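## Task

Scene 1: a yellow foam block lies on the floor beneath one of the desks. Move it up onto the top surface of that same desk, resting directly on the desk and not on some other object there. It must stay there on its own once the robot lets go. The robot must not tip over or finish leaning, or the scene fails.

## Robot and tools

ROBOT. A Hello Robot Stretch 4 in a physics simulation, about 1.6 m tall, with a single arm. It has an omni-wheel base (rim within 0.23 m of its origin), a lift sliding on a mast, a telescoping arm reaching forward, a wrist with yaw, pitch and roll, and a two-finger gripper with bendy steel fingers. Cameras: head_camera (mast top, looking forward and down), head_left_camera and head_right_camera (fisheyes beside it, looking more steeply down, showing the base and arm), and wrist_camera (behind the fingers, looking along them, fingertips near the bottom of the image). To look around, turn the base.

FRAMES. Base frame: origin on the floor below the base centre, x forward, y left, z up. hand_pose is a point between the open fingertips, given in the base frame; its printed value may be slightly off. With all wrist joints at 0 the hand axes align with the base axes. Odometry frame = base frame at scene start.

execute_actions(actions, cameras). actions is a list of zero or one action object. An action holds "base", "joints", or both, optionally with "pace" and "contact_limits"; or it holds only {"end_of_arm": "enable_torque"}, which re-powers any wrist or gripper motor that shut off. All motions in one action begin together and may finish at different times; none lasts over 15 s.
- base: exactly one key, each a relative offset from where the base last measured itself: translate_m (metres, forward positive, -2 to 2), strafe_m (metres, sideways, left positive, -2 to 2), or rotate_rad (radians, counter-clockwise from above positive, -3.2 to 3.2).
- joints: absolute targets by name, any subset: lift_m 0 to 1.2 m; arm_m 0 to 0.55 m (extension); wrist_yaw_rad -1.134 to 4.276 (0 forward, positive left, 3.14 stowed back, above 3.4 the arm may block); wrist_pitch_rad -1.117 to 4.259 (0 level, 1.57 pointing down); wrist_roll_rad -1.117 to 4.259 (0 fingers level, positive clockwise seen from behind); gripper_m -0.038 to 0.141 m, the fingertip gap (below 0 they press together). Done tolerances: lift and arm ±0.004, yaw and roll ±0.02, pitch ±0.05, gripper ±0.004. Over-range joint targets are clipped and reported; any other bad value or unknown key rejects the whole call.
- pace: "slow", "default", "fast", "max" (base up to 0.1/0.3/0.4/0.6 m/s and 1/2/3/4 rad/s; slower with lift above 0.2, down to 0.3 m/s and 1 rad/s at 1.2).
- contact_limits: {"arm_m": x}, x from 0 (lightest) to 0.75 (hardest), default 0.5; how much force the arm may apply before stopping.
- cameras: list of names or "all"; omitted/null = all, [] = none. Empty actions just returns state and images.
Joints or base left out of an action may keep driving toward an earlier target. Good first move: lift_m 0.4 with wrist_yaw_rad 0 to unfold the wrist.

wait(seconds 0 to 10): commands nothing, returns state and images. zoom_image(camera, region [x0,y0,x1,y1] pixels, at most 504x504) enlarges part of that camera's latest image. read_manual only gives licence text. finished_scene(scene 1 or 2) ends the scene for good after the last command is held, reports success, and starts the next task.

RESULT LINES. base_status / joint_status: "done"; "off_target" (resting short, may still push); "contact_stop_at_<key>" (hit something, now holds, lift/arm/wheels go slack); "limit_stop_at_<name>", e.g. own_body (self-collision; moving away still works) or tilt (leaning over 6 degrees; lift, arm, wheels slack and unresponsive until upright); "time_out"; "torque_fault" (a wrist/gripper motor overloaded and went limp; send enable_torque). Once a stop is reported, later movement and finish calls in that same reply are skipped. on_its_own lists uncommanded behaviour; "held at" is a target, not a position. lidar_m: 12 distances in metres, 30-degree sectors starting straight ahead and going counter-clockwise (4th left, 7th behind, 10th right); "-" means nothing, or closer than 0.25 m; it sees from about 0.15 m up, so desk tops register, but may miss thin legs or clear items. wrist_depth_mm: 7x7 grid of median depths, 100 to 2000 mm, top-left first. base_odometry counts wheel turns (slip included), heading -3.142 to 3.142; if turned_by_wheels and turned_by_imu differ by over about 0.1 rad, a collision or slip occurred. base_tilt in degrees (forward/right positive, about 1.5 degree fixed bias). motor_effort: percent of max, positive toward higher values, peak in brackets, noisy; wheel efforts positive turn the base right.

GRIPPING. Command a gap smaller than the object; tighter squeezes harder and pulls the object toward the wrist. Neither the gap reading nor "done" proves a hold; look for a clear gripper_m effort change (at targets 0 or above), or pitch effort shift when carrying. If fingertips jam on a surface below, raise the lift. Self-collision stops are likely with pitch below -0.2 combined with roll below -0.4 or above 4.

CAUTIONS. Avoid driving or turning with over 1 kg held and arm_m above 0.2, especially fast. Firm pushes or pulls, particularly high up or with a high contact limit, can tip the robot. Don't drop, slam or shove objects hard. Release the object so it rests by itself on the desk top before finishing. The robot holds its last command while you think; something may occasionally nudge loose objects. Shorter robot motion time is better.

Each tool is called after ">>>" as name(argument=value, ...), one argument or row to a line, values as JSON.

## Session

>>> execute_actions(
  actions=[],
)

Scene clock: 0.00 s.
base_odometry: x=+0.000 y=+0.000 heading=+0.000 (m, m, rad; odometry frame)
turned_by_wheels: +0.000 (rad since the last result)
turned_by_imu: +0.000 (rad since the last result)
base_tilt: forward=+0.1 right=-0.6 (deg)
lidar_m: 1.72 1.76 0.91 0.72 0.71 0.79 1.26 1.65 1.23 1.01 1.00 1.06
base_status: not commanded
joint_positions: lift_m=+0.147 arm_m=+0.002 wrist_yaw_rad=+3.118 wrist_pitch_rad=-0.010 wrist_roll_rad=-0.019 gripper_m=+0.057
joint_status: not commanded
motor_effort: lift_m=+21 arm_m=+0 wrist_yaw_rad=-1 wrist_pitch_rad=-6 wrist_roll_rad=+1 gripper_m=-1 wheel_0=+0 wheel_1=+0 wheel_2=+1 (%)
hand_pose: x=-0.1130 y=+0.0943 z=+0.3282 quat_wxyz=(+0.012, +0.005, -0.010, +1.000) (m; base frame)
wrist_depth_mm: - 140 - 1756 1138 820 676 / - 121 150 1808 1138 831 683 / - 120 152 1808 1182 842 676 / - 141 218 1863 1182 854 683 / 213 1618 - 1756 1118 854 683 / 232 1229 219 1138 200 831 707 / 226 842 798 139 788 715 691
pictures: head_camera, head_left_camera, head_right_camera, wrist_camera
Images, in order (width x height): head_camera 420x560, head_left_camera 420x672, head_right_camera 420x672, wrist_camera 616x392.

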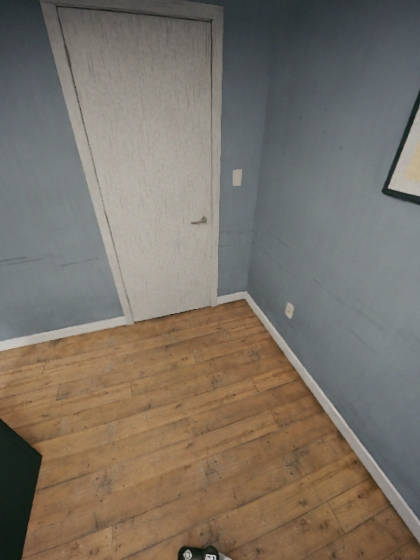

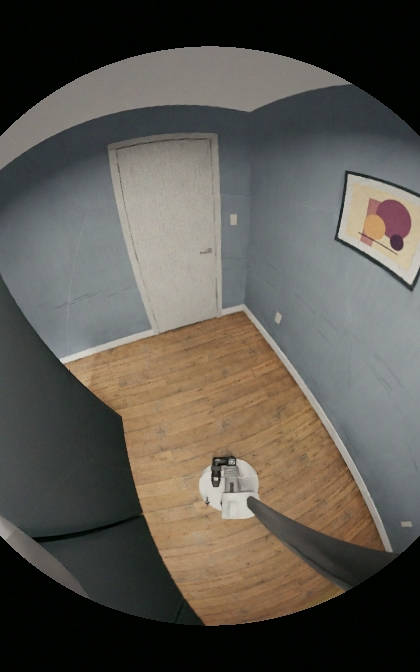

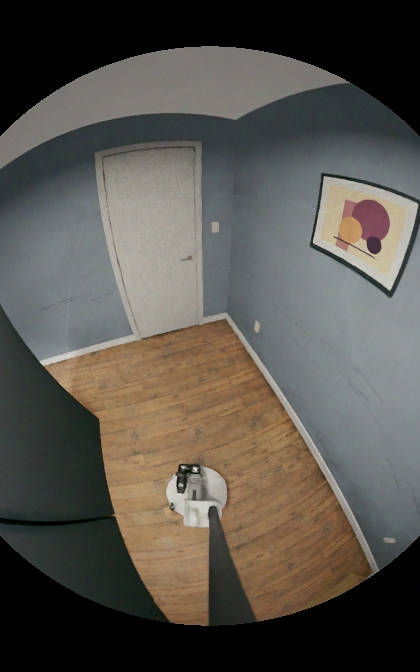

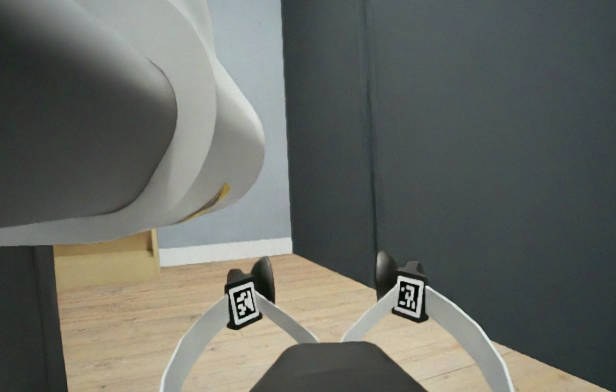

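>>> execute_actions(
  actions=[
    {"base":{"rotate_rad":-2.8},"pace":"fast"},
  ],
  cameras=["head_camera","head_left_camera","head_right_camera"],
)

Scene clock: 2.33 s.
base_odometry: x=+0.000 y=+0.000 heading=-2.799 (m, m, rad; odometry frame)
turned_by_wheels: -2.799 (rad since the last result)
turned_by_imu: -2.718 (rad since the last result)
base_tilt: forward=+0.1 right=-0.5 (deg)
lidar_m: 1.65 1.44 1.02 0.98 1.03 1.43 1.77 1.05 0.74 0.71 0.73 1.03
base_status: done
joint_positions: lift_m=+0.147 arm_m=+0.002 wrist_yaw_rad=+3.118 wrist_pitch_rad=-0.010 wrist_roll_rad=-0.019 gripper_m=+0.057
joint_status: not commanded
motor_effort: lift_m=+21(21) arm_m=-1(0) wrist_yaw_rad=-1(1) wrist_pitch_rad=-5(6) wrist_roll_rad=+2(1) gripper_m=-1(2) wheel_0=+4(13) wheel_1=+4(19) wheel_2=+3(11) (%)
hand_pose: x=-0.1130 y=+0.0943 z=+0.3282 quat_wxyz=(+0.012, +0.005, -0.010, +1.000) (m; base frame)
wrist_depth_mm: - 140 1808 1808 1808 1808 1255 / - 121 151 1756 1808 1863 1281 / - 120 153 1808 1863 1863 1308 / - 141 218 1808 1863 1863 1308 / 213 1808 1863 1808 1808 1661 1308 / 231 1229 219 1138 200 1060 1025 / 226 842 809 140 788 707 732
pictures: head_camera, head_left_camera, head_right_camera
Images, in order (width x height): head_camera 420x560, head_left_camera 420x672, head_right_camera 420x672.

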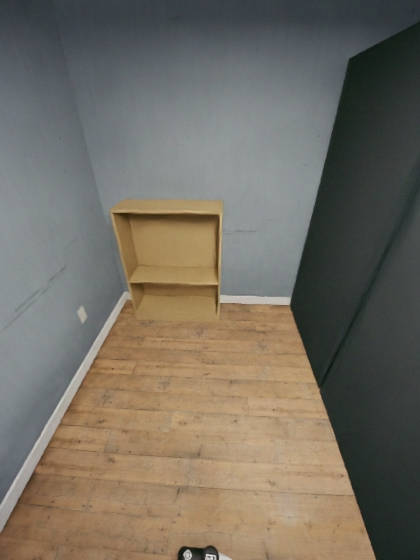

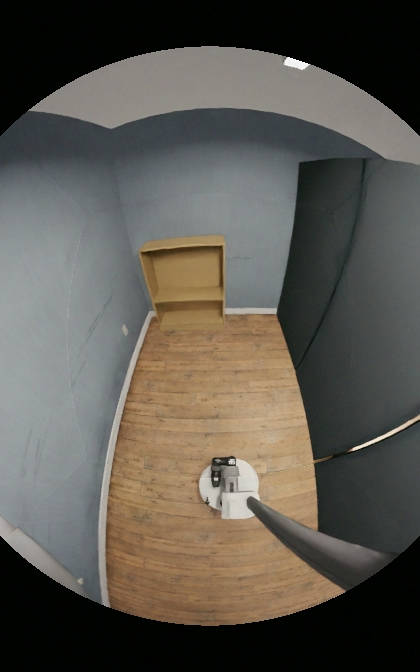

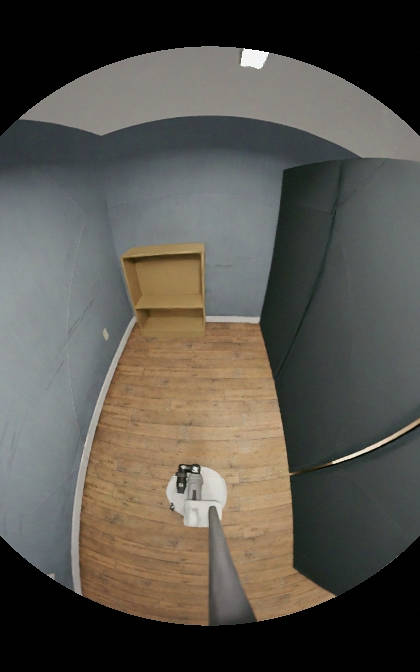

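>>> execute_actions(
  actions=[
    {"base":{"translate_m":-1.1},"pace":"max"},
  ],
  cameras=[],
)

>>> execute_actions(
  actions=[
    {"base":{"rotate_rad":-1.45},"pace":"fast"},
  ],
  cameras=["head_camera","head_left_camera","head_right_camera"],
)

Scene clock: 5.77 s.
base_odometry: x=+1.036 y=+0.369 heading=-2.800 (m, m, rad; odometry frame)
turned_by_wheels: -0.001 (rad since the last result)
turned_by_imu: +0.000 (rad since the last result)
base_tilt: forward=+0.1 right=-0.6 (deg)
lidar_m: 2.74 1.44 1.03 0.96 1.00 0.73 0.67 0.70 1.01 0.99 0.76 1.03
base_status: done
joint_positions: lift_m=+0.147 arm_m=+0.002 wrist_yaw_rad=+3.118 wrist_pitch_rad=-0.010 wrist_roll_rad=-0.019 gripper_m=+0.057
joint_status: not commanded
motor_effort: lift_m=+21(21) arm_m=-1(1) wrist_yaw_rad=-1(1) wrist_pitch_rad=-5(5) wrist_roll_rad=+1(0) gripper_m=-4(1) wheel_0=-2(11) wheel_1=-4(11) wheel_2=-2(18) (%)
hand_pose: x=-0.1130 y=+0.0943 z=+0.3282 quat_wxyz=(+0.012, +0.005, -0.010, +1.000) (m; base frame)
wrist_depth_mm: - 139 788 788 788 788 778 / - 121 150 788 788 788 788 / - 120 153 798 788 798 798 / - 141 218 798 798 798 798 / 213 831 798 798 798 809 798 / 231 820 219 798 200 798 798 / 225 820 798 140 788 715 732
pictures: none
No camera images: the call's "cameras" was empty. Leave "cameras" out to get every camera's image.

Scene clock: 7.43 s.
base_odometry: x=+1.036 y=+0.369 heading=+2.034 (m, m, rad; odometry frame)
turned_by_wheels: -1.449 (rad since the last result)
turned_by_imu: -1.407 (rad since the last result)
base_tilt: forward=+0.1 right=-0.6 (deg)
lidar_m: 0.76 0.78 1.20 2.60 1.24 1.02 1.00 0.82 0.68 0.66 0.75 1.18
base_status: done
joint_positions: lift_m=+0.147 arm_m=+0.002 wrist_yaw_rad=+3.118 wrist_pitch_rad=-0.010 wrist_roll_rad=-0.019 gripper_m=+0.057
joint_status: not commanded
motor_effort: lift_m=+21(21) arm_m=-1(1) wrist_yaw_rad=-1(1) wrist_pitch_rad=-5(5) wrist_roll_rad=+1(0) gripper_m=-1(0) wheel_0=+4(10) wheel_1=+5(11) wheel_2=+3(10) (%)
hand_pose: x=-0.1130 y=+0.0943 z=+0.3282 quat_wxyz=(+0.012, +0.005, -0.010, +1.000) (m; base frame)
wrist_depth_mm: - 140 1098 1098 1042 1008 991 / - 121 150 1078 1042 1025 991 / - 120 153 1078 1060 1025 1008 / - 141 218 1098 1078 1025 991 / 213 1160 1138 1098 1060 1025 1008 / 231 1138 219 1078 200 1008 976 / 225 842 788 139 788 707 732
pictures: head_camera, head_left_camera, head_right_camera
Images, in order (width x height): head_camera 420x560, head_left_camera 420x672, head_right_camera 420x672.

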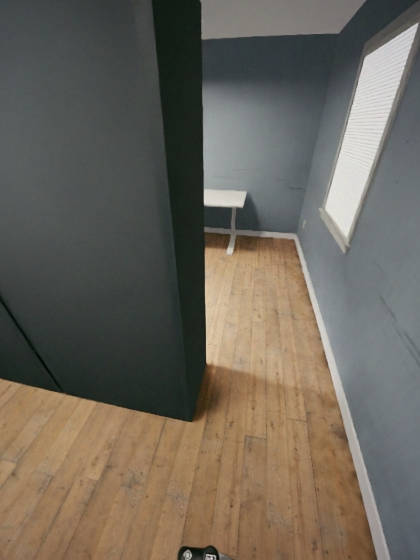

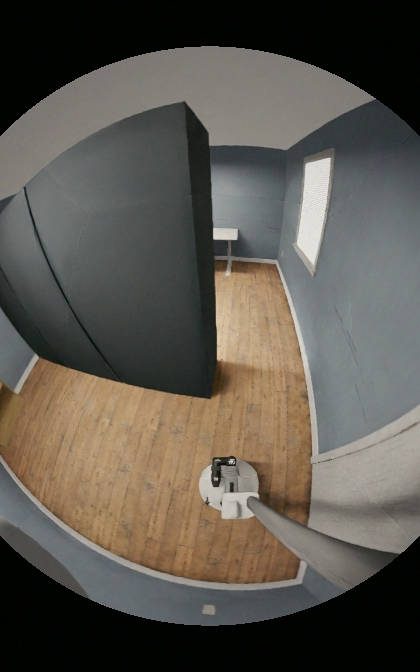

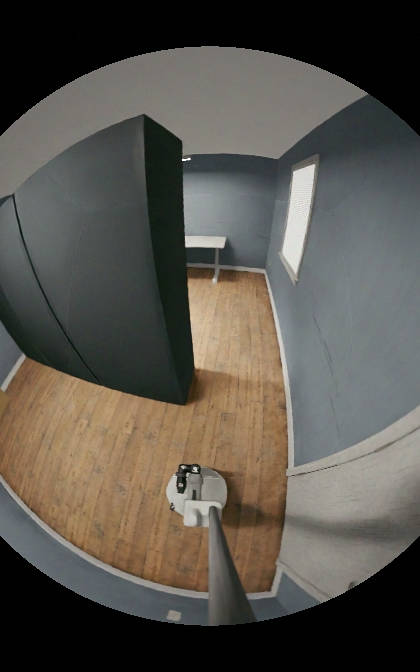

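>>> execute_actions(
  actions=[
    {"base":{"rotate_rad":-0.22},"pace":"fast"},
  ],
  cameras=[],
)

>>> execute_actions(
  actions=[
    {"base":{"strafe_m":-0.15},"pace":"fast"},
  ],
  cameras=["head_camera"],
)

>>> execute_actions(
  actions=[
    {"base":{"translate_m":0.6},"pace":"fast"},
  ],
  cameras=["head_camera","head_left_camera"],
)

Scene clock: 8.43 s.
base_odometry: x=+1.036 y=+0.369 heading=+1.815 (m, m, rad; odometry frame)
turned_by_wheels: -0.219 (rad since the last result)
turned_by_imu: -0.213 (rad since the last result)
base_tilt: forward=+0.1 right=-0.6 (deg)
lidar_m: 2.08 0.77 0.97 2.19 1.56 1.07 0.98 1.00 0.73 0.65 0.69 0.92
base_status: done
joint_positions: lift_m=+0.147 arm_m=+0.002 wrist_yaw_rad=+3.118 wrist_pitch_rad=-0.010 wrist_roll_rad=-0.019 gripper_m=+0.057
joint_status: not commanded
motor_effort: lift_m=+21(21) arm_m=-1(0) wrist_yaw_rad=-1(1) wrist_pitch_rad=-5(5) wrist_roll_rad=+1(0) gripper_m=+0(5) wheel_0=+5(10) wheel_1=+6(12) wheel_2=+3(10) (%)
hand_pose: x=-0.1130 y=+0.0943 z=+0.3282 quat_wxyz=(+0.012, +0.005, -0.010, +1.000) (m; base frame)
wrist_depth_mm: - 139 1078 1118 1118 1138 1138 / - 121 151 1098 1118 1138 1160 / - 120 153 1098 1118 1138 1160 / - 141 218 1098 1138 1160 1160 / 213 1078 1098 1118 1138 1138 1160 / 232 1060 219 1098 200 1060 1042 / 225 854 809 139 788 715 741
pictures: none
No camera images: the call's "cameras" was empty. Leave "cameras" out to get every camera's image.

Scene clock: 9.87 s.
base_odometry: x=+1.182 y=+0.405 heading=+1.815 (m, m, rad; odometry frame)
turned_by_wheels: +0.000 (rad since the last result)
turned_by_imu: +0.000 (rad since the last result)
base_tilt: forward=+0.0 right=-0.6 (deg)
lidar_m: 1.67 0.84 0.97 2.20 1.53 1.06 0.97 0.80 0.57 0.52 0.54 0.74
base_status: done
joint_positions: lift_m=+0.147 arm_m=+0.002 wrist_yaw_rad=+3.118 wrist_pitch_rad=-0.010 wrist_roll_rad=-0.019 gripper_m=+0.057
joint_status: not commanded
motor_effort: lift_m=+21(21) arm_m=+0(1) wrist_yaw_rad=+0(1) wrist_pitch_rad=-5(5) wrist_roll_rad=+1(0) gripper_m=-4(2) wheel_0=+1(14) wheel_1=-3(14) wheel_2=+0(3) (%)
hand_pose: x=-0.1130 y=+0.0943 z=+0.3282 quat_wxyz=(+0.012, +0.005, -0.010, +1.000) (m; base frame)
wrist_depth_mm: - 140 1060 1078 1078 1138 1138 / - 121 151 1078 1098 1118 1118 / - 120 153 1078 1118 1098 1160 / - 141 217 1098 1118 1138 1160 / 213 1060 1078 1098 1118 1138 1160 / 231 1042 218 1098 200 1060 1008 / 225 842 809 139 788 715 732
pictures: head_camera
Images, in order (width x height): head_camera 420x560.

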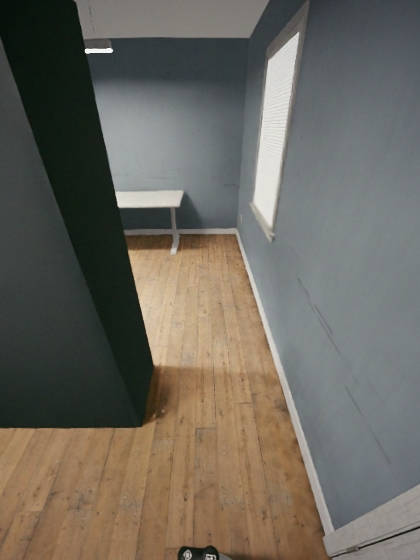

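Scene clock: 12.67 s.
base_odometry: x=+1.036 y=+0.987 heading=+1.816 (m, m, rad; odometry frame)
turned_by_wheels: +0.001 (rad since the last result)
turned_by_imu: +0.000 (rad since the last result)
base_tilt: forward=+0.1 right=-0.6 (deg)
lidar_m: 1.44 0.70 0.45 0.49 2.47 1.69 1.55 0.77 0.52 0.48 0.52 0.67
base_status: done
joint_positions: lift_m=+0.147 arm_m=+0.002 wrist_yaw_rad=+3.118 wrist_pitch_rad=-0.010 wrist_roll_rad=-0.019 gripper_m=+0.057
joint_status: not commanded
motor_effort: lift_m=+21(21) arm_m=-1(0) wrist_yaw_rad=-1(1) wrist_pitch_rad=-5(6) wrist_roll_rad=+0(1) gripper_m=-4(2) wheel_0=+4(10) wheel_1=+5(12) wheel_2=+1(14) (%)
hand_pose: x=-0.1130 y=+0.0943 z=+0.3282 quat_wxyz=(+0.012, +0.005, -0.010, +1.000) (m; base frame)
wrist_depth_mm: - 140 1661 1618 1661 1708 1756 / - 121 150 1661 1661 1708 1756 / - 120 153 1661 1708 1708 1708 / - 141 218 1661 1708 1756 1756 / 213 1430 1618 1661 1661 1661 1708 / 231 1160 219 1160 200 1060 1025 / 224 842 798 139 788 707 741
pictures: head_camera, head_left_camera
Images, in order (width x height): head_camera 420x560, head_left_camera 420x672.

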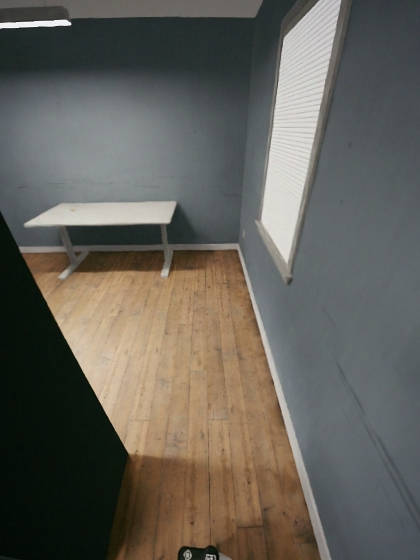

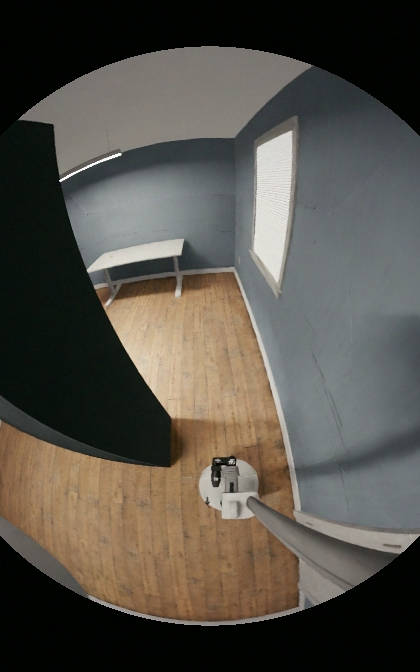

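>>> execute_actions(
  actions=[
    {"base":{"translate_m":0.9},"pace":"max"},
  ],
  cameras=[],
)

>>> execute_actions(
  actions=[
    {"base":{"rotate_rad":1.3},"pace":"fast","joints":{"lift_m":0.2}},
  ],
  cameras=["head_camera","head_left_camera","head_right_camera"],
)

Scene clock: 15.73 s.
base_odometry: x=+0.817 y=+1.860 heading=+1.817 (m, m, rad; odometry frame)
turned_by_wheels: +0.001 (rad since the last result)
turned_by_imu: +0.000 (rad since the last result)
base_tilt: forward=+0.1 right=-0.6 (deg)
lidar_m: 1.19 1.56 1.99 1.62 0.58 0.67 2.46 0.69 0.46 0.41 0.44 0.52
base_status: done
joint_positions: lift_m=+0.147 arm_m=+0.002 wrist_yaw_rad=+3.118 wrist_pitch_rad=-0.010 wrist_roll_rad=-0.019 gripper_m=+0.057
joint_status: not commanded
motor_effort: lift_m=+21(21) arm_m=-1(1) wrist_yaw_rad=-1(0) wrist_pitch_rad=-5(5) wrist_roll_rad=+0(0) gripper_m=-2(3) wheel_0=+3(13) wheel_1=+4(12) wheel_2=+1(17) (%)
hand_pose: x=-0.1130 y=+0.0943 z=+0.3282 quat_wxyz=(+0.012, +0.005, -0.010, +1.000) (m; base frame)
wrist_depth_mm: - 140 - - - 768 564 / - 121 151 - - 778 574 / - 120 153 - - 788 585 / - 141 218 - - 809 591 / 213 1255 - - - 809 603 / 232 1098 219 1160 200 778 603 / 226 842 809 139 788 683 597
pictures: none
No camera images: the call's "cameras" was empty. Leave "cameras" out to get every camera's image.

Scene clock: 17.33 s.
base_odometry: x=+0.817 y=+1.860 heading=+3.115 (m, m, rad; odometry frame)
turned_by_wheels: +1.299 (rad since the last result)
turned_by_imu: +1.261 (rad since the last result)
base_tilt: forward=+0.1 right=-0.6 (deg)
lidar_m: 2.56 0.70 0.57 0.90 1.09 0.53 0.43 0.42 0.48 0.70 1.58 1.62
base_status: done
joint_positions: lift_m=+0.200 arm_m=+0.002 wrist_yaw_rad=+3.118 wrist_pitch_rad=-0.010 wrist_roll_rad=-0.019 gripper_m=+0.057
joint_status: all done
motor_effort: lift_m=+23(26) arm_m=-1(0) wrist_yaw_rad=+0(1) wrist_pitch_rad=-5(5) wrist_roll_rad=+1(2) gripper_m=-4(3) wheel_0=-5(10) wheel_1=-6(14) wheel_2=-4(13) (%)
hand_pose: x=-0.1130 y=+0.0943 z=+0.3809 quat_wxyz=(+0.012, +0.005, -0.010, +1.000) (m; base frame)
wrist_depth_mm: - 140 559 609 668 750 831 / - 121 150 609 668 741 820 / - 120 153 609 668 741 820 / - 141 218 603 668 741 820 / 213 517 559 615 661 741 831 / 231 521 218 615 200 750 831 / 226 512 564 139 683 715 798
pictures: head_camera, head_left_camera, head_right_camera
Images, in order (width x height): head_camera 420x560, head_left_camera 420x672, head_right_camera 420x672.

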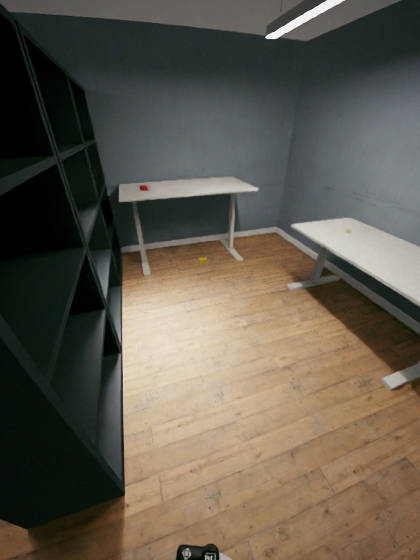

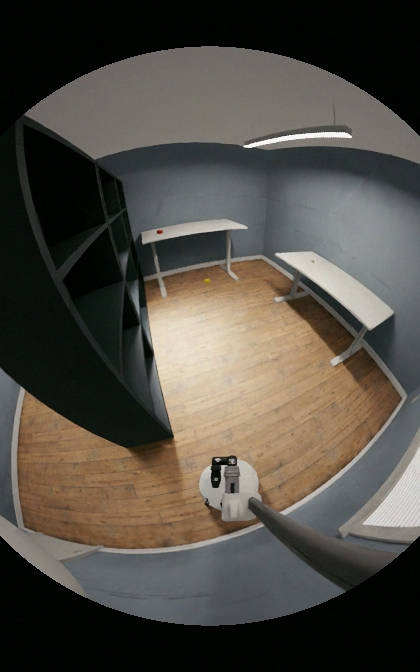

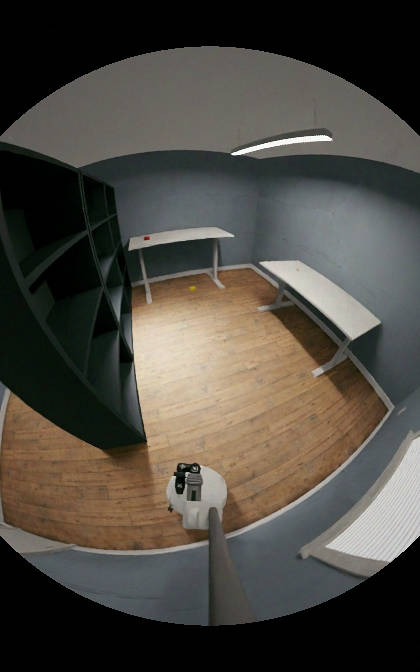

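>>> execute_actions(
  actions=[
    {"base":{"translate_m":1.7},"pace":"max","joints":{"lift_m":0.3,"wrist_yaw_rad":0,"wrist_pitch_rad":0.55,"gripper_m":0.12}},
  ],
)

Scene clock: 21.83 s.
base_odometry: x=-0.882 y=+1.904 heading=+3.116 (m, m, rad; odometry frame)
turned_by_wheels: +0.001 (rad since the last result)
turned_by_imu: +0.000 (rad since the last result)
base_tilt: forward=+0.1 right=-0.6 (deg)
lidar_m: 0.96 0.93 1.05 0.88 0.88 1.00 1.99 1.97 1.12 0.88 0.87 1.18
base_status: done
joint_positions: lift_m=+0.300 arm_m=+0.002 wrist_yaw_rad=+0.000 wrist_pitch_rad=+0.552 wrist_roll_rad=-0.019 gripper_m=+0.120
joint_status: all done
motor_effort: lift_m=+21(26) arm_m=-1(1) wrist_yaw_rad=-2(8) wrist_pitch_rad=-4(4) wrist_roll_rad=+0(1) gripper_m=+1(5) wheel_0=+2(12) wheel_1=+4(14) wheel_2=+3(19) (%)
hand_pose: x=+0.4190 y=-0.0874 z=+0.3270 quat_wxyz=(+0.962, -0.009, +0.272, +0.003) (m; base frame)
wrist_depth_mm: 1205 1281 1397 1464 1618 1756 1464 / 1281 1366 1464 1397 1464 1464 1366 / 1205 1160 1138 1098 1060 1042 1042 / 931 904 878 866 842 831 809 / 750 741 723 707 699 683 668 / 627 615 200 609 564 544 574 / 549 535 539 139 521 504 504
pictures: head_camera, head_left_camera, head_right_camera, wrist_camera
Images, in order (width x height): head_camera 420x560, head_left_camera 420x672, head_right_camera 420x672, wrist_camera 616x392.

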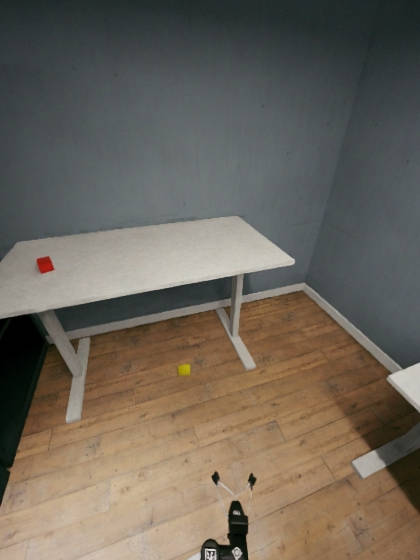

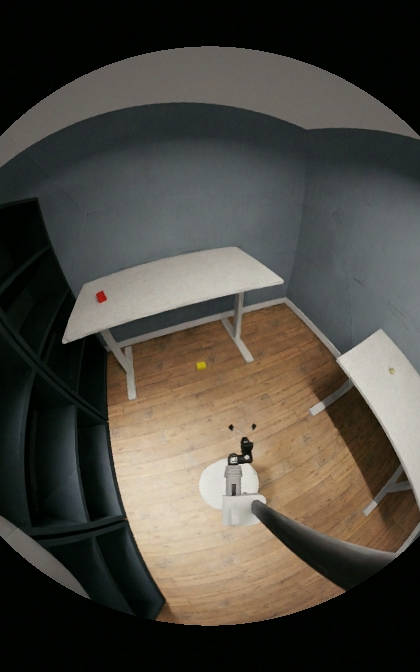

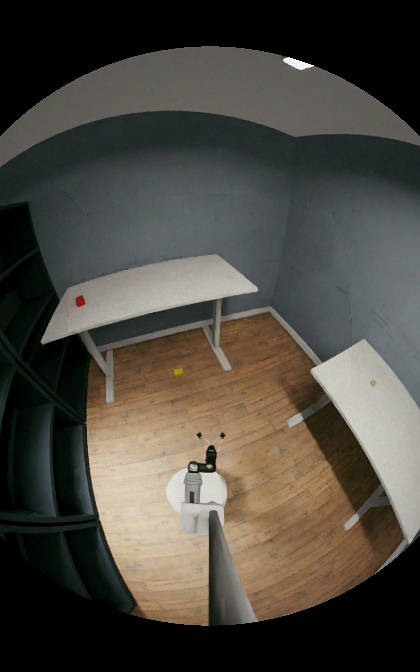

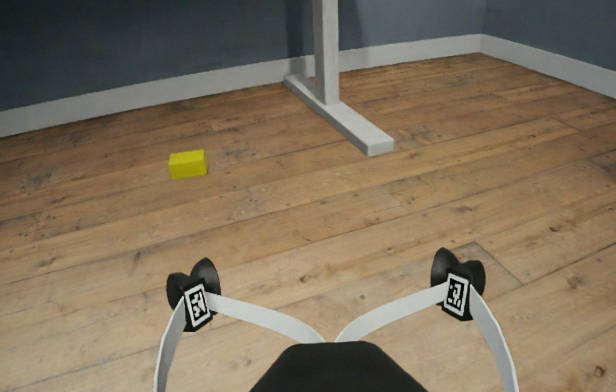

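>>> execute_actions(
  actions=[
    {"base":{"rotate_rad":0.3},"pace":"fast","joints":{"lift_m":0.03,"gripper_m":0.141,"arm_m":0.1}},
  ],
  cameras=[],
)

>>> execute_actions(
  actions=[
    {"base":{"translate_m":0.35},"pace":"fast"},
  ],
  cameras=["head_camera","wrist_camera"],
)

Scene clock: 23.80 s.
base_odometry: x=-0.882 y=+1.904 heading=-2.868 (m, m, rad; odometry frame)
turned_by_wheels: +0.299 (rad since the last result)
turned_by_imu: +0.291 (rad since the last result)
base_tilt: forward=+0.1 right=-0.6 (deg)
lidar_m: 0.95 0.95 0.92 0.87 0.90 1.19 1.99 1.37 0.94 0.88 0.89 1.01
base_status: done
joint_positions: lift_m=+0.030 arm_m=+0.099 wrist_yaw_rad=+0.000 wrist_pitch_rad=+0.552 wrist_roll_rad=-0.019 gripper_m=+0.141
joint_status: all done
motor_effort: lift_m=+19(20) arm_m=+6(8) wrist_yaw_rad=-2(1) wrist_pitch_rad=-4(4) wrist_roll_rad=+3(1) gripper_m=+2(1) wheel_0=-4(11) wheel_1=-4(16) wheel_2=+0(10) (%)
hand_pose: x=+0.5155 y=-0.0874 z=+0.0572 quat_wxyz=(+0.962, -0.009, +0.272, +0.003) (m; base frame)
wrist_depth_mm: 1160 1205 1160 1078 1025 904 991 / 831 778 723 691 668 654 647 / 559 530 517 500 484 480 469 / 421 413 402 394 387 377 370 / 340 334 330 324 319 310 306 / 285 272 262 274 256 248 260 / 250 243 244 138 236 230 229
pictures: none
No camera images: the call's "cameras" was empty. Leave "cameras" out to get every camera's image.

Scene clock: 25.97 s.
base_odometry: x=-1.219 y=+1.809 heading=-2.867 (m, m, rad; odometry frame)
turned_by_wheels: +0.001 (rad since the last result)
turned_by_imu: +0.000 (rad since the last result)
base_tilt: forward=+0.1 right=-0.6 (deg)
lidar_m: 0.59 0.61 0.81 0.89 0.91 1.21 2.34 1.34 0.90 0.86 0.94 0.67
base_status: done
joint_positions: lift_m=+0.030 arm_m=+0.099 wrist_yaw_rad=+0.000 wrist_pitch_rad=+0.552 wrist_roll_rad=-0.019 gripper_m=+0.141
joint_status: not commanded
motor_effort: lift_m=+19(19) arm_m=+6(6) wrist_yaw_rad=-2(2) wrist_pitch_rad=-3(4) wrist_roll_rad=+1(1) gripper_m=-2(0) wheel_0=+4(11) wheel_1=+6(14) wheel_2=+1(16) (%)
hand_pose: x=+0.5155 y=-0.0874 z=+0.0571 quat_wxyz=(+0.962, -0.009, +0.272, +0.003) (m; base frame)
wrist_depth_mm: 917 931 946 960 946 931 661 / 820 768 723 691 668 654 609 / 554 535 517 452 488 477 469 / 421 410 402 394 384 379 373 / 340 334 330 325 319 309 307 / 283 273 262 274 256 248 260 / 250 242 245 138 236 229 229
pictures: head_camera, wrist_camera
Images, in order (width x height): head_camera 420x560, wrist_camera 616x392.

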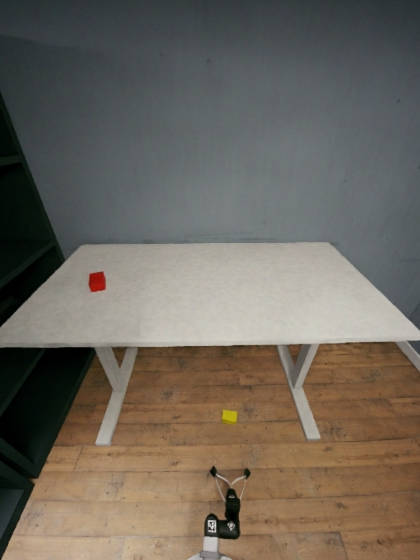

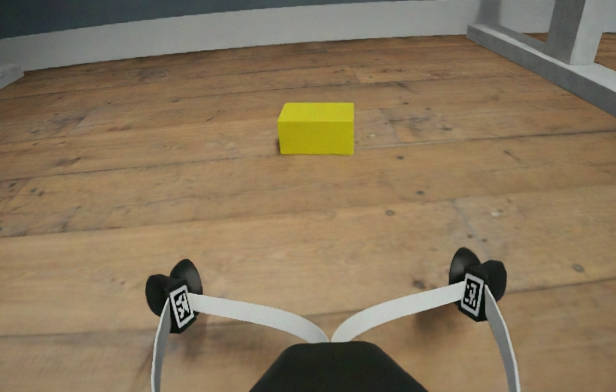

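>>> execute_actions(
  actions=[
    {"joints":{"lift_m":0.008,"arm_m":0.29}},
  ],
  cameras=["wrist_camera"],
)

Scene clock: 27.73 s.
base_odometry: x=-1.219 y=+1.809 heading=-2.867 (m, m, rad; odometry frame)
turned_by_wheels: +0.000 (rad since the last result)
turned_by_imu: +0.000 (rad since the last result)
base_tilt: forward=+0.1 right=-0.6 (deg)
lidar_m: 0.58 0.61 0.81 0.89 0.94 1.22 2.34 1.33 0.93 0.84 0.97 0.65
base_status: not commanded
joint_positions: lift_m=+0.008 arm_m=+0.289 wrist_yaw_rad=+0.000 wrist_pitch_rad=+0.552 wrist_roll_rad=-0.019 gripper_m=+0.141
joint_status: all done
motor_effort: lift_m=+18(18) arm_m=+6(6) wrist_yaw_rad=-1(1) wrist_pitch_rad=-4(4) wrist_roll_rad=+1(0) gripper_m=+1(1) wheel_0=+4(4) wheel_1=+6(6) wheel_2=+1(1) (%)
hand_pose: x=+0.7055 y=-0.0874 z=+0.0352 quat_wxyz=(+0.962, -0.009, +0.272, +0.003) (m; base frame)
wrist_depth_mm: 759 768 778 788 798 798 798 / 732 691 647 621 603 585 580 / 500 477 462 449 436 427 421 / 377 368 362 283 330 338 332 / 303 301 296 289 286 278 276 / 254 245 234 247 230 223 234 / 224 216 219 138 212 206 207
pictures: wrist_camera
Images, in order (width x height): wrist_camera 616x392.

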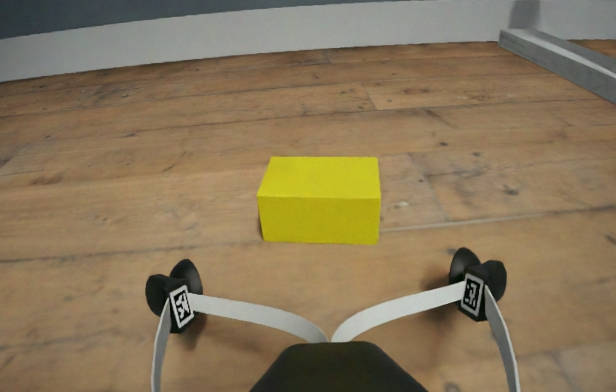

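>>> execute_actions(
  actions=[
    {"joints":{"lift_m":0.004,"arm_m":0.385}},
  ],
  cameras=["wrist_camera"],
)

>>> execute_actions(
  actions=[
    {"joints":{"gripper_m":0.03}},
  ],
  cameras=["wrist_camera"],
)

Scene clock: 29.10 s.
base_odometry: x=-1.219 y=+1.809 heading=-2.867 (m, m, rad; odometry frame)
turned_by_wheels: +0.000 (rad since the last result)
turned_by_imu: +0.000 (rad since the last result)
base_tilt: forward=+0.0 right=-0.6 (deg)
lidar_m: 0.59 0.63 0.80 0.90 0.93 1.22 2.35 1.35 0.91 0.84 0.93 0.64
base_status: not commanded
joint_positions: lift_m=+0.004 arm_m=+0.384 wrist_yaw_rad=+0.000 wrist_pitch_rad=+0.552 wrist_roll_rad=-0.019 gripper_m=+0.141
joint_status: all done
motor_effort: lift_m=+18(19) arm_m=+6(6) wrist_yaw_rad=-1(0) wrist_pitch_rad=-4(4) wrist_roll_rad=+0(1) gripper_m=+3(0) wheel_0=+4(4) wheel_1=+6(6) wheel_2=+1(2) (%)
hand_pose: x=+0.8005 y=-0.0874 z=+0.0312 quat_wxyz=(+0.962, -0.009, +0.272, +0.003) (m; base frame)
wrist_depth_mm: 676 683 699 707 723 723 715 / 699 676 634 603 591 574 569 / 484 469 452 439 427 421 413 / 370 362 351 345 340 332 325 / 297 294 289 220 233 272 270 / 248 240 200 197 195 218 229 / 219 212 214 138 207 202 203
pictures: wrist_camera
Images, in order (width x height): wrist_camera 616x392.

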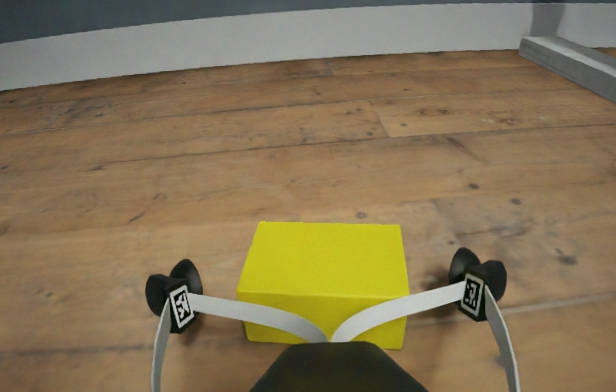

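Scene clock: 31.20 s.
base_odometry: x=-1.219 y=+1.809 heading=-2.867 (m, m, rad; odometry frame)
turned_by_wheels: +0.000 (rad since the last result)
turned_by_imu: +0.000 (rad since the last result)
base_tilt: forward=+0.1 right=-0.6 (deg)
lidar_m: 0.59 0.61 0.83 0.89 0.92 1.24 2.34 1.34 0.92 0.85 0.94 0.64
base_status: not commanded
joint_positions: lift_m=+0.004 arm_m=+0.384 wrist_yaw_rad=+0.000 wrist_pitch_rad=+0.552 wrist_roll_rad=-0.019 gripper_m=+0.031
joint_status: all done
motor_effort: lift_m=+18(18) arm_m=+6(6) wrist_yaw_rad=-1(1) wrist_pitch_rad=-4(4) wrist_roll_rad=+0(2) gripper_m=-27(22) wheel_0=+4(5) wheel_1=+6(6) wheel_2=+1(1) (%)
hand_pose: x=+0.8005 y=-0.0874 z=+0.0312 quat_wxyz=(+0.962, -0.009, +0.272, +0.003) (m; base frame)
wrist_depth_mm: 676 683 691 707 723 723 715 / 691 668 627 609 591 574 564 / 484 469 452 436 427 418 415 / 370 362 355 345 340 332 325 / 297 293 282 206 211 273 270 / 249 247 185 181 179 181 229 / 219 210 211 133 194 202 195
pictures: wrist_camera
Images, in order (width x height): wrist_camera 616x392.

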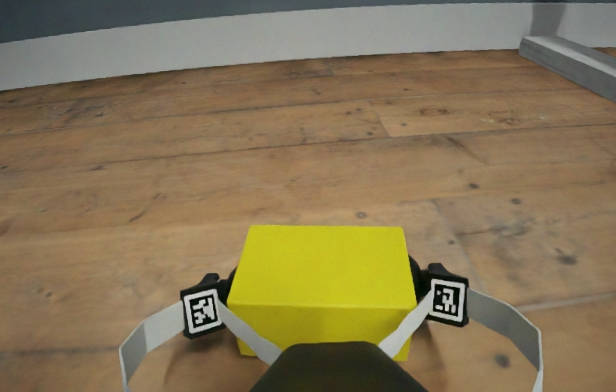

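>>> execute_actions(
  actions=[
    {"joints":{"lift_m":0.06}},
  ],
  cameras=[],
)

>>> execute_actions(
  actions=[
    {"joints":{"arm_m":0.02,"lift_m":0.25}},
  ],
  cameras=["wrist_camera"],
)

>>> execute_actions(
  actions=[
    {"joints":{"lift_m":1.05},"pace":"fast"},
  ],
)

Scene clock: 32.47 s.
base_odometry: x=-1.219 y=+1.809 heading=-2.867 (m, m, rad; odometry frame)
turned_by_wheels: +0.000 (rad since the last result)
turned_by_imu: +0.000 (rad since the last result)
base_tilt: forward=+0.1 right=-0.6 (deg)
lidar_m: 0.60 0.62 0.82 0.89 0.91 1.25 2.34 1.32 0.89 0.85 0.91 0.65
base_status: not commanded
joint_positions: lift_m=+0.060 arm_m=+0.384 wrist_yaw_rad=+0.000 wrist_pitch_rad=+0.552 wrist_roll_rad=-0.019 gripper_m=+0.031
joint_status: all done
motor_effort: lift_m=+23(24) arm_m=+6(7) wrist_yaw_rad=-1(1) wrist_pitch_rad=-4(4) wrist_roll_rad=+0(1) gripper_m=-26(26) wheel_0=+4(4) wheel_1=+6(6) wheel_2=+1(1) (%)
hand_pose: x=+0.8005 y=-0.0874 z=+0.0867 quat_wxyz=(+0.962, -0.009, +0.272, +0.003) (m; base frame)
wrist_depth_mm: 676 691 715 715 723 732 741 / 723 723 732 741 750 732 654 / 621 597 580 564 549 539 530 / 477 462 455 445 433 424 415 / 379 377 362 206 211 351 345 / 320 317 184 181 179 181 294 / 282 268 271 133 222 259 250
pictures: none
No camera images: the call's "cameras" was empty. Leave "cameras" out to get every camera's image.

Scene clock: 34.67 s.
base_odometry: x=-1.219 y=+1.809 heading=-2.867 (m, m, rad; odometry frame)
turned_by_wheels: +0.000 (rad since the last result)
turned_by_imu: +0.000 (rad since the last result)
base_tilt: forward=+0.1 right=-0.6 (deg)
lidar_m: 0.60 0.62 0.82 0.88 0.93 1.22 2.34 1.32 0.91 0.84 0.95 0.66
base_status: not commanded
joint_positions: lift_m=+0.250 arm_m=+0.021 wrist_yaw_rad=+0.000 wrist_pitch_rad=+0.552 wrist_roll_rad=-0.019 gripper_m=+0.031
joint_status: all done
motor_effort: lift_m=+23(24) arm_m=-6(8) wrist_yaw_rad=-1(2) wrist_pitch_rad=-6(5) wrist_roll_rad=+0(1) gripper_m=-26(28) wheel_0=+4(4) wheel_1=+6(6) wheel_2=+1(1) (%)
hand_pose: x=+0.4376 y=-0.0874 z=+0.2766 quat_wxyz=(+0.962, -0.009, +0.273, +0.003) (m; base frame)
wrist_depth_mm: 991 1008 1025 1060 1060 1060 676 / 1060 1078 1118 1118 1160 1138 741 / 1025 1060 1008 976 960 891 866 / 831 809 809 778 759 741 699 / 668 661 634 206 211 621 609 / 569 559 184 182 179 181 517 / 492 473 477 133 317 455 445
pictures: wrist_camera
Images, in order (width x height): wrist_camera 616x392.

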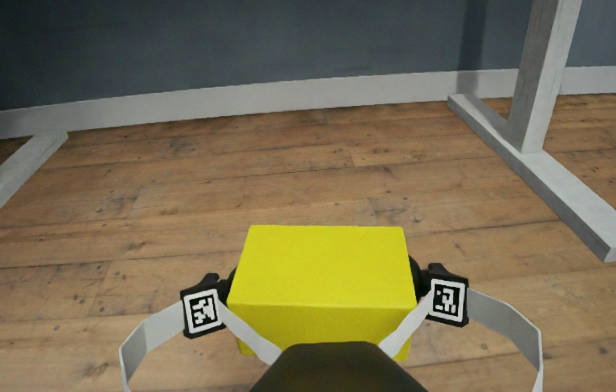

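Scene clock: 37.77 s.
base_odometry: x=-1.219 y=+1.809 heading=-2.867 (m, m, rad; odometry frame)
turned_by_wheels: +0.000 (rad since the last result)
turned_by_imu: +0.000 (rad since the last result)
base_tilt: forward=+0.1 right=-0.6 (deg)
lidar_m: 0.60 0.63 0.81 0.90 0.93 1.22 2.35 1.33 0.91 0.84 0.94 0.65
base_status: not commanded
joint_positions: lift_m=+1.050 arm_m=+0.021 wrist_yaw_rad=+0.000 wrist_pitch_rad=+0.552 wrist_roll_rad=-0.019 gripper_m=+0.031
joint_status: all done
motor_effort: lift_m=+23(26) arm_m=-6(6) wrist_yaw_rad=-1(1) wrist_pitch_rad=-6(5) wrist_roll_rad=+0(1) gripper_m=-29(27) wheel_0=+4(4) wheel_1=+6(6) wheel_2=+1(1) (%)
hand_pose: x=+0.4376 y=-0.0874 z=+1.0767 quat_wxyz=(+0.962, -0.009, +0.273, +0.003) (m; base frame)
wrist_depth_mm: 991 1025 1025 1060 1060 1078 1098 / 1025 1008 946 904 878 854 842 / 723 699 676 654 640 627 621 / 549 539 530 517 508 496 488 / 466 459 449 206 210 1537 1576 / 1042 1499 184 182 179 182 1430 / 1308 1229 1336 133 715 1255 1229
pictures: head_camera, head_left_camera, head_right_camera, wrist_camera
Images, in order (width x height): head_camera 420x560, head_left_camera 420x672, head_right_camera 420x672, wrist_camera 616x392.

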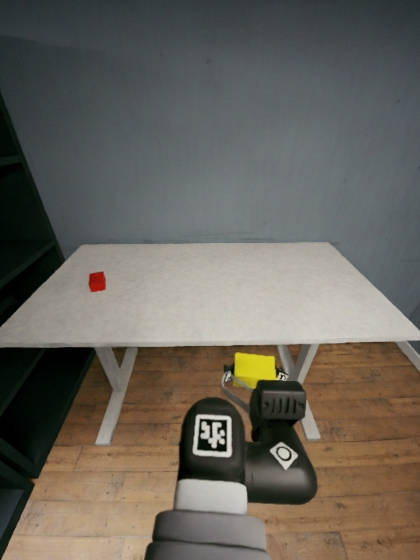

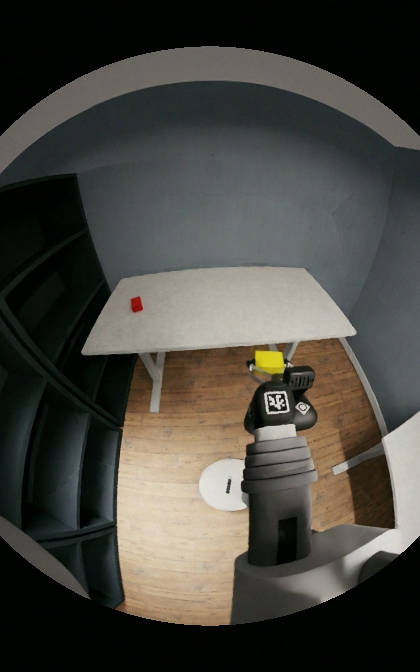

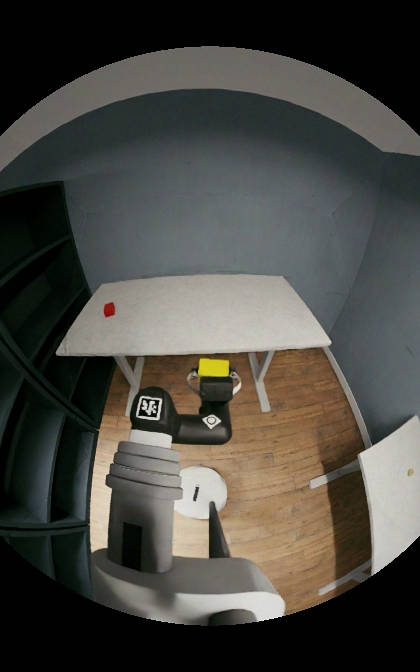

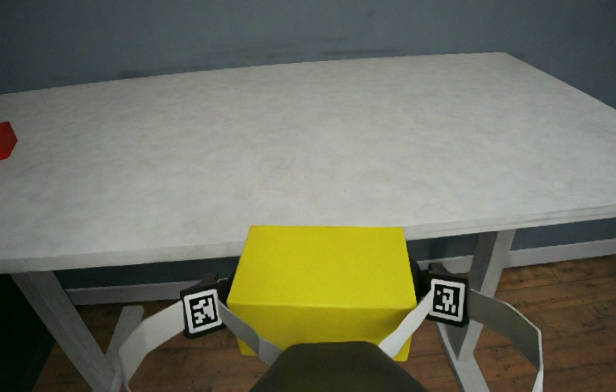

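>>> execute_actions(
  actions=[
    {"joints":{"arm_m":0.4,"lift_m":1.0},"pace":"fast"},
  ],
  cameras=[],
)

>>> execute_actions(
  actions=[
    {"joints":{"lift_m":0.962},"pace":"slow"},
  ],
  cameras=["head_camera","wrist_camera"],
)

Scene clock: 39.77 s.
base_odometry: x=-1.219 y=+1.809 heading=-2.867 (m, m, rad; odometry frame)
turned_by_wheels: +0.000 (rad since the last result)
turned_by_imu: +0.000 (rad since the last result)
base_tilt: forward=+0.1 right=-0.6 (deg)
lidar_m: 0.60 0.60 0.82 0.90 0.93 1.24 2.35 1.32 0.92 0.86 0.94 0.66
base_status: not commanded
joint_positions: lift_m=+1.000 arm_m=+0.399 wrist_yaw_rad=+0.000 wrist_pitch_rad=+0.552 wrist_roll_rad=-0.019 gripper_m=+0.031
joint_status: all done
motor_effort: lift_m=+19(21) arm_m=+6(4) wrist_yaw_rad=-2(1) wrist_pitch_rad=-5(5) wrist_roll_rad=+1(2) gripper_m=-26(25) wheel_0=+4(4) wheel_1=+6(6) wheel_2=+1(2) (%)
hand_pose: x=+0.8155 y=-0.0874 z=+1.0270 quat_wxyz=(+0.962, -0.009, +0.273, +0.003) (m; base frame)
wrist_depth_mm: 668 683 699 707 715 723 732 / 723 723 723 732 732 707 699 / 597 574 559 544 525 517 512 / 455 445 436 427 418 407 402 / 366 362 345 206 211 338 330 / 307 306 184 182 179 181 282 / 271 257 260 133 217 250 241
pictures: none
No camera images: the call's "cameras" was empty. Leave "cameras" out to get every camera's image.

Scene clock: 40.93 s.
base_odometry: x=-1.219 y=+1.809 heading=-2.867 (m, m, rad; odometry frame)
turned_by_wheels: +0.000 (rad since the last result)
turned_by_imu: +0.000 (rad since the last result)
base_tilt: forward=+0.1 right=-0.6 (deg)
lidar_m: 0.60 0.63 0.82 0.89 0.93 1.25 2.33 1.35 0.90 0.84 0.92 0.66
base_status: not commanded
joint_positions: lift_m=+0.962 arm_m=+0.399 wrist_yaw_rad=+0.000 wrist_pitch_rad=+0.552 wrist_roll_rad=-0.019 gripper_m=+0.031
joint_status: all done
motor_effort: lift_m=+18(19) arm_m=+6(6) wrist_yaw_rad=-2(2) wrist_pitch_rad=-5(4) wrist_roll_rad=+1(1) gripper_m=-25(25) wheel_0=+4(4) wheel_1=+6(6) wheel_2=+2(2) (%)
hand_pose: x=+0.8155 y=-0.0874 z=+0.9891 quat_wxyz=(+0.962, -0.009, +0.273, +0.003) (m; base frame)
wrist_depth_mm: 668 676 691 707 723 723 732 / 699 699 654 627 609 597 591 / 504 488 469 455 445 436 427 / 384 377 368 357 353 343 340 / 307 306 293 206 211 285 279 / 259 256 184 182 179 181 238 / 228 218 220 133 197 211 205
pictures: head_camera, wrist_camera
Images, in order (width x height): head_camera 420x560, wrist_camera 616x392.

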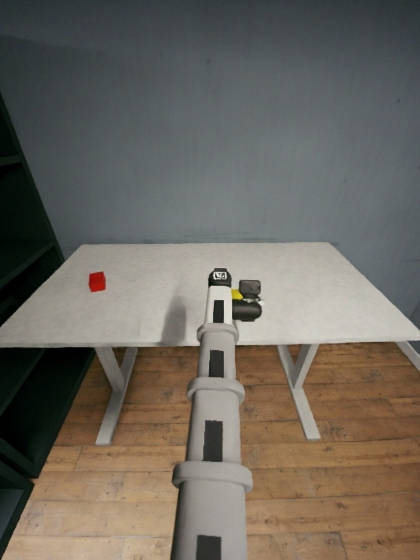

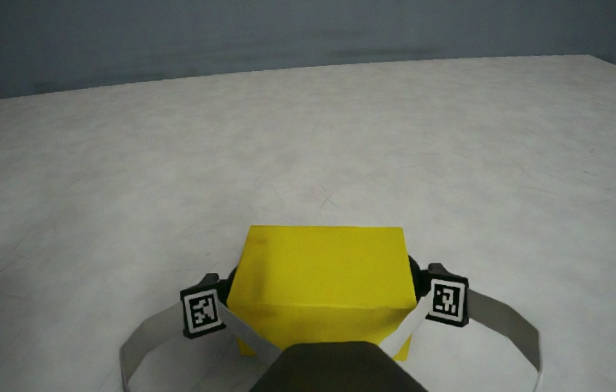

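>>> execute_actions(
  actions=[
    {"joints":{"lift_m":0.953},"pace":"slow"},
  ],
  cameras=[],
)

>>> execute_actions(
  actions=[
    {"joints":{"gripper_m":0.135}},
  ],
  cameras=["wrist_camera"],
)

>>> execute_actions(
  actions=[
    {"joints":{"lift_m":1.03,"arm_m":0.3},"pace":"fast"},
  ],
  cameras=["wrist_camera","head_camera"],
)

Scene clock: 41.77 s.
base_odometry: x=-1.219 y=+1.809 heading=-2.867 (m, m, rad; odometry frame)
turned_by_wheels: +0.000 (rad since the last result)
turned_by_imu: +0.000 (rad since the last result)
base_tilt: forward=+0.1 right=-0.6 (deg)
lidar_m: 0.59 0.62 0.83 0.90 0.92 1.22 2.34 1.36 0.89 0.85 0.94 0.61
base_status: not commanded
joint_positions: lift_m=+0.953 arm_m=+0.399 wrist_yaw_rad=+0.000 wrist_pitch_rad=+0.552 wrist_roll_rad=-0.019 gripper_m=+0.031
joint_status: all done
motor_effort: lift_m=+18(18) arm_m=+6(6) wrist_yaw_rad=-2(2) wrist_pitch_rad=-4(5) wrist_roll_rad=+0(1) gripper_m=-31(28) wheel_0=+5(4) wheel_1=+6(6) wheel_2=+1(1) (%)
hand_pose: x=+0.8155 y=-0.0874 z=+0.9801 quat_wxyz=(+0.962, -0.009, +0.273, +0.003) (m; base frame)
wrist_depth_mm: 668 683 691 715 723 732 723 / 699 661 627 603 585 569 564 / 484 466 449 436 424 415 410 / 368 359 353 343 336 329 324 / 296 293 281 206 211 271 268 / 247 246 185 182 179 181 228 / 217 208 210 133 193 202 195
pictures: none
No camera images: the call's "cameras" was empty. Leave "cameras" out to get every camera's image.

Scene clock: 43.77 s.
base_odometry: x=-1.219 y=+1.809 heading=-2.867 (m, m, rad; odometry frame)
turned_by_wheels: +0.000 (rad since the last result)
turned_by_imu: +0.000 (rad since the last result)
base_tilt: forward=+0.1 right=-0.6 (deg)
lidar_m: 0.59 0.61 0.80 0.90 0.92 1.22 2.35 1.35 0.91 0.85 0.95 0.65
base_status: not commanded
joint_positions: lift_m=+0.953 arm_m=+0.399 wrist_yaw_rad=+0.000 wrist_pitch_rad=+0.552 wrist_roll_rad=-0.019 gripper_m=+0.135
joint_status: all done
motor_effort: lift_m=+18(18) arm_m=+6(5) wrist_yaw_rad=-1(1) wrist_pitch_rad=-4(5) wrist_roll_rad=+1(0) gripper_m=+0(25) wheel_0=+5(4) wheel_1=+6(6) wheel_2=+1(2) (%)
hand_pose: x=+0.8155 y=-0.0874 z=+0.9801 quat_wxyz=(+0.962, -0.009, +0.273, +0.003) (m; base frame)
wrist_depth_mm: 668 683 699 707 723 723 732 / 699 668 634 603 585 569 564 / 484 466 449 436 427 415 410 / 366 359 351 345 338 332 324 / 296 293 286 218 230 272 267 / 246 239 199 196 194 217 228 / 218 211 213 136 206 202 202
pictures: wrist_camera
Images, in order (width x height): wrist_camera 616x392.

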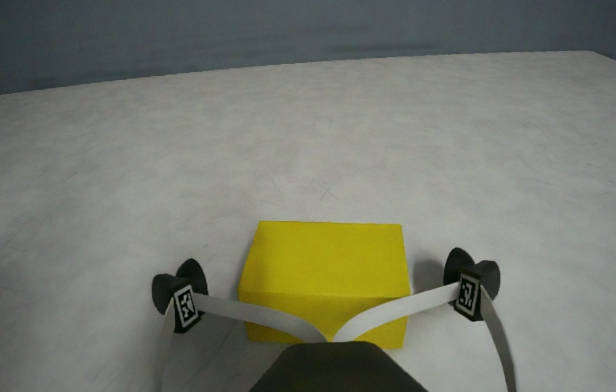

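Scene clock: 44.87 s.
base_odometry: x=-1.219 y=+1.809 heading=-2.867 (m, m, rad; odometry frame)
turned_by_wheels: +0.000 (rad since the last result)
turned_by_imu: +0.000 (rad since the last result)
base_tilt: forward=+0.1 right=-0.6 (deg)
lidar_m: 0.59 0.62 0.83 0.89 0.93 1.23 2.34 1.32 0.90 0.85 0.94 0.66
base_status: not commanded
joint_positions: lift_m=+1.030 arm_m=+0.301 wrist_yaw_rad=+0.000 wrist_pitch_rad=+0.552 wrist_roll_rad=-0.019 gripper_m=+0.135
joint_status: all done
motor_effort: lift_m=+23(24) arm_m=-6(7) wrist_yaw_rad=+0(2) wrist_pitch_rad=-4(5) wrist_roll_rad=+1(1) gripper_m=-2(1) wheel_0=+4(4) wheel_1=+6(6) wheel_2=+1(1) (%)
hand_pose: x=+0.7176 y=-0.0875 z=+1.0568 quat_wxyz=(+0.962, -0.009, +0.273, +0.003) (m; base frame)
wrist_depth_mm: 750 768 778 788 809 820 831 / 809 809 820 831 809 788 778 / 676 647 621 609 591 580 574 / 512 496 492 477 469 462 452 / 413 407 404 329 373 377 373 / 345 332 218 329 317 303 317 / 304 296 297 136 287 281 278
pictures: head_camera, wrist_camera
Images, in order (width x height): head_camera 420x560, wrist_camera 616x392.

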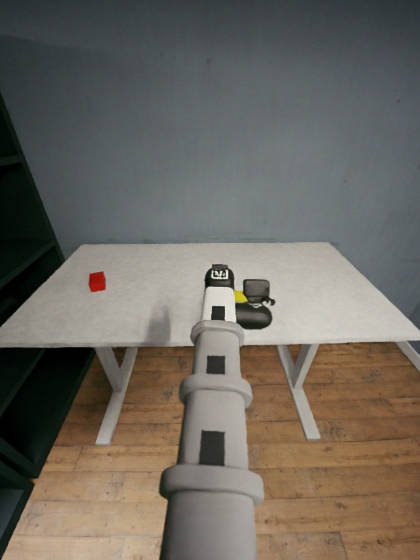

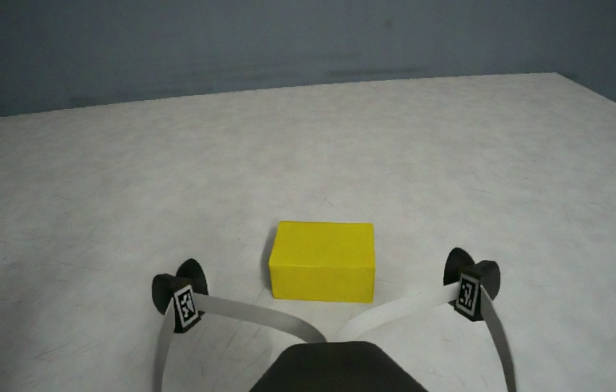

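>>> finished_scene(
  scene=1,
)

The scene is finished: the task was done.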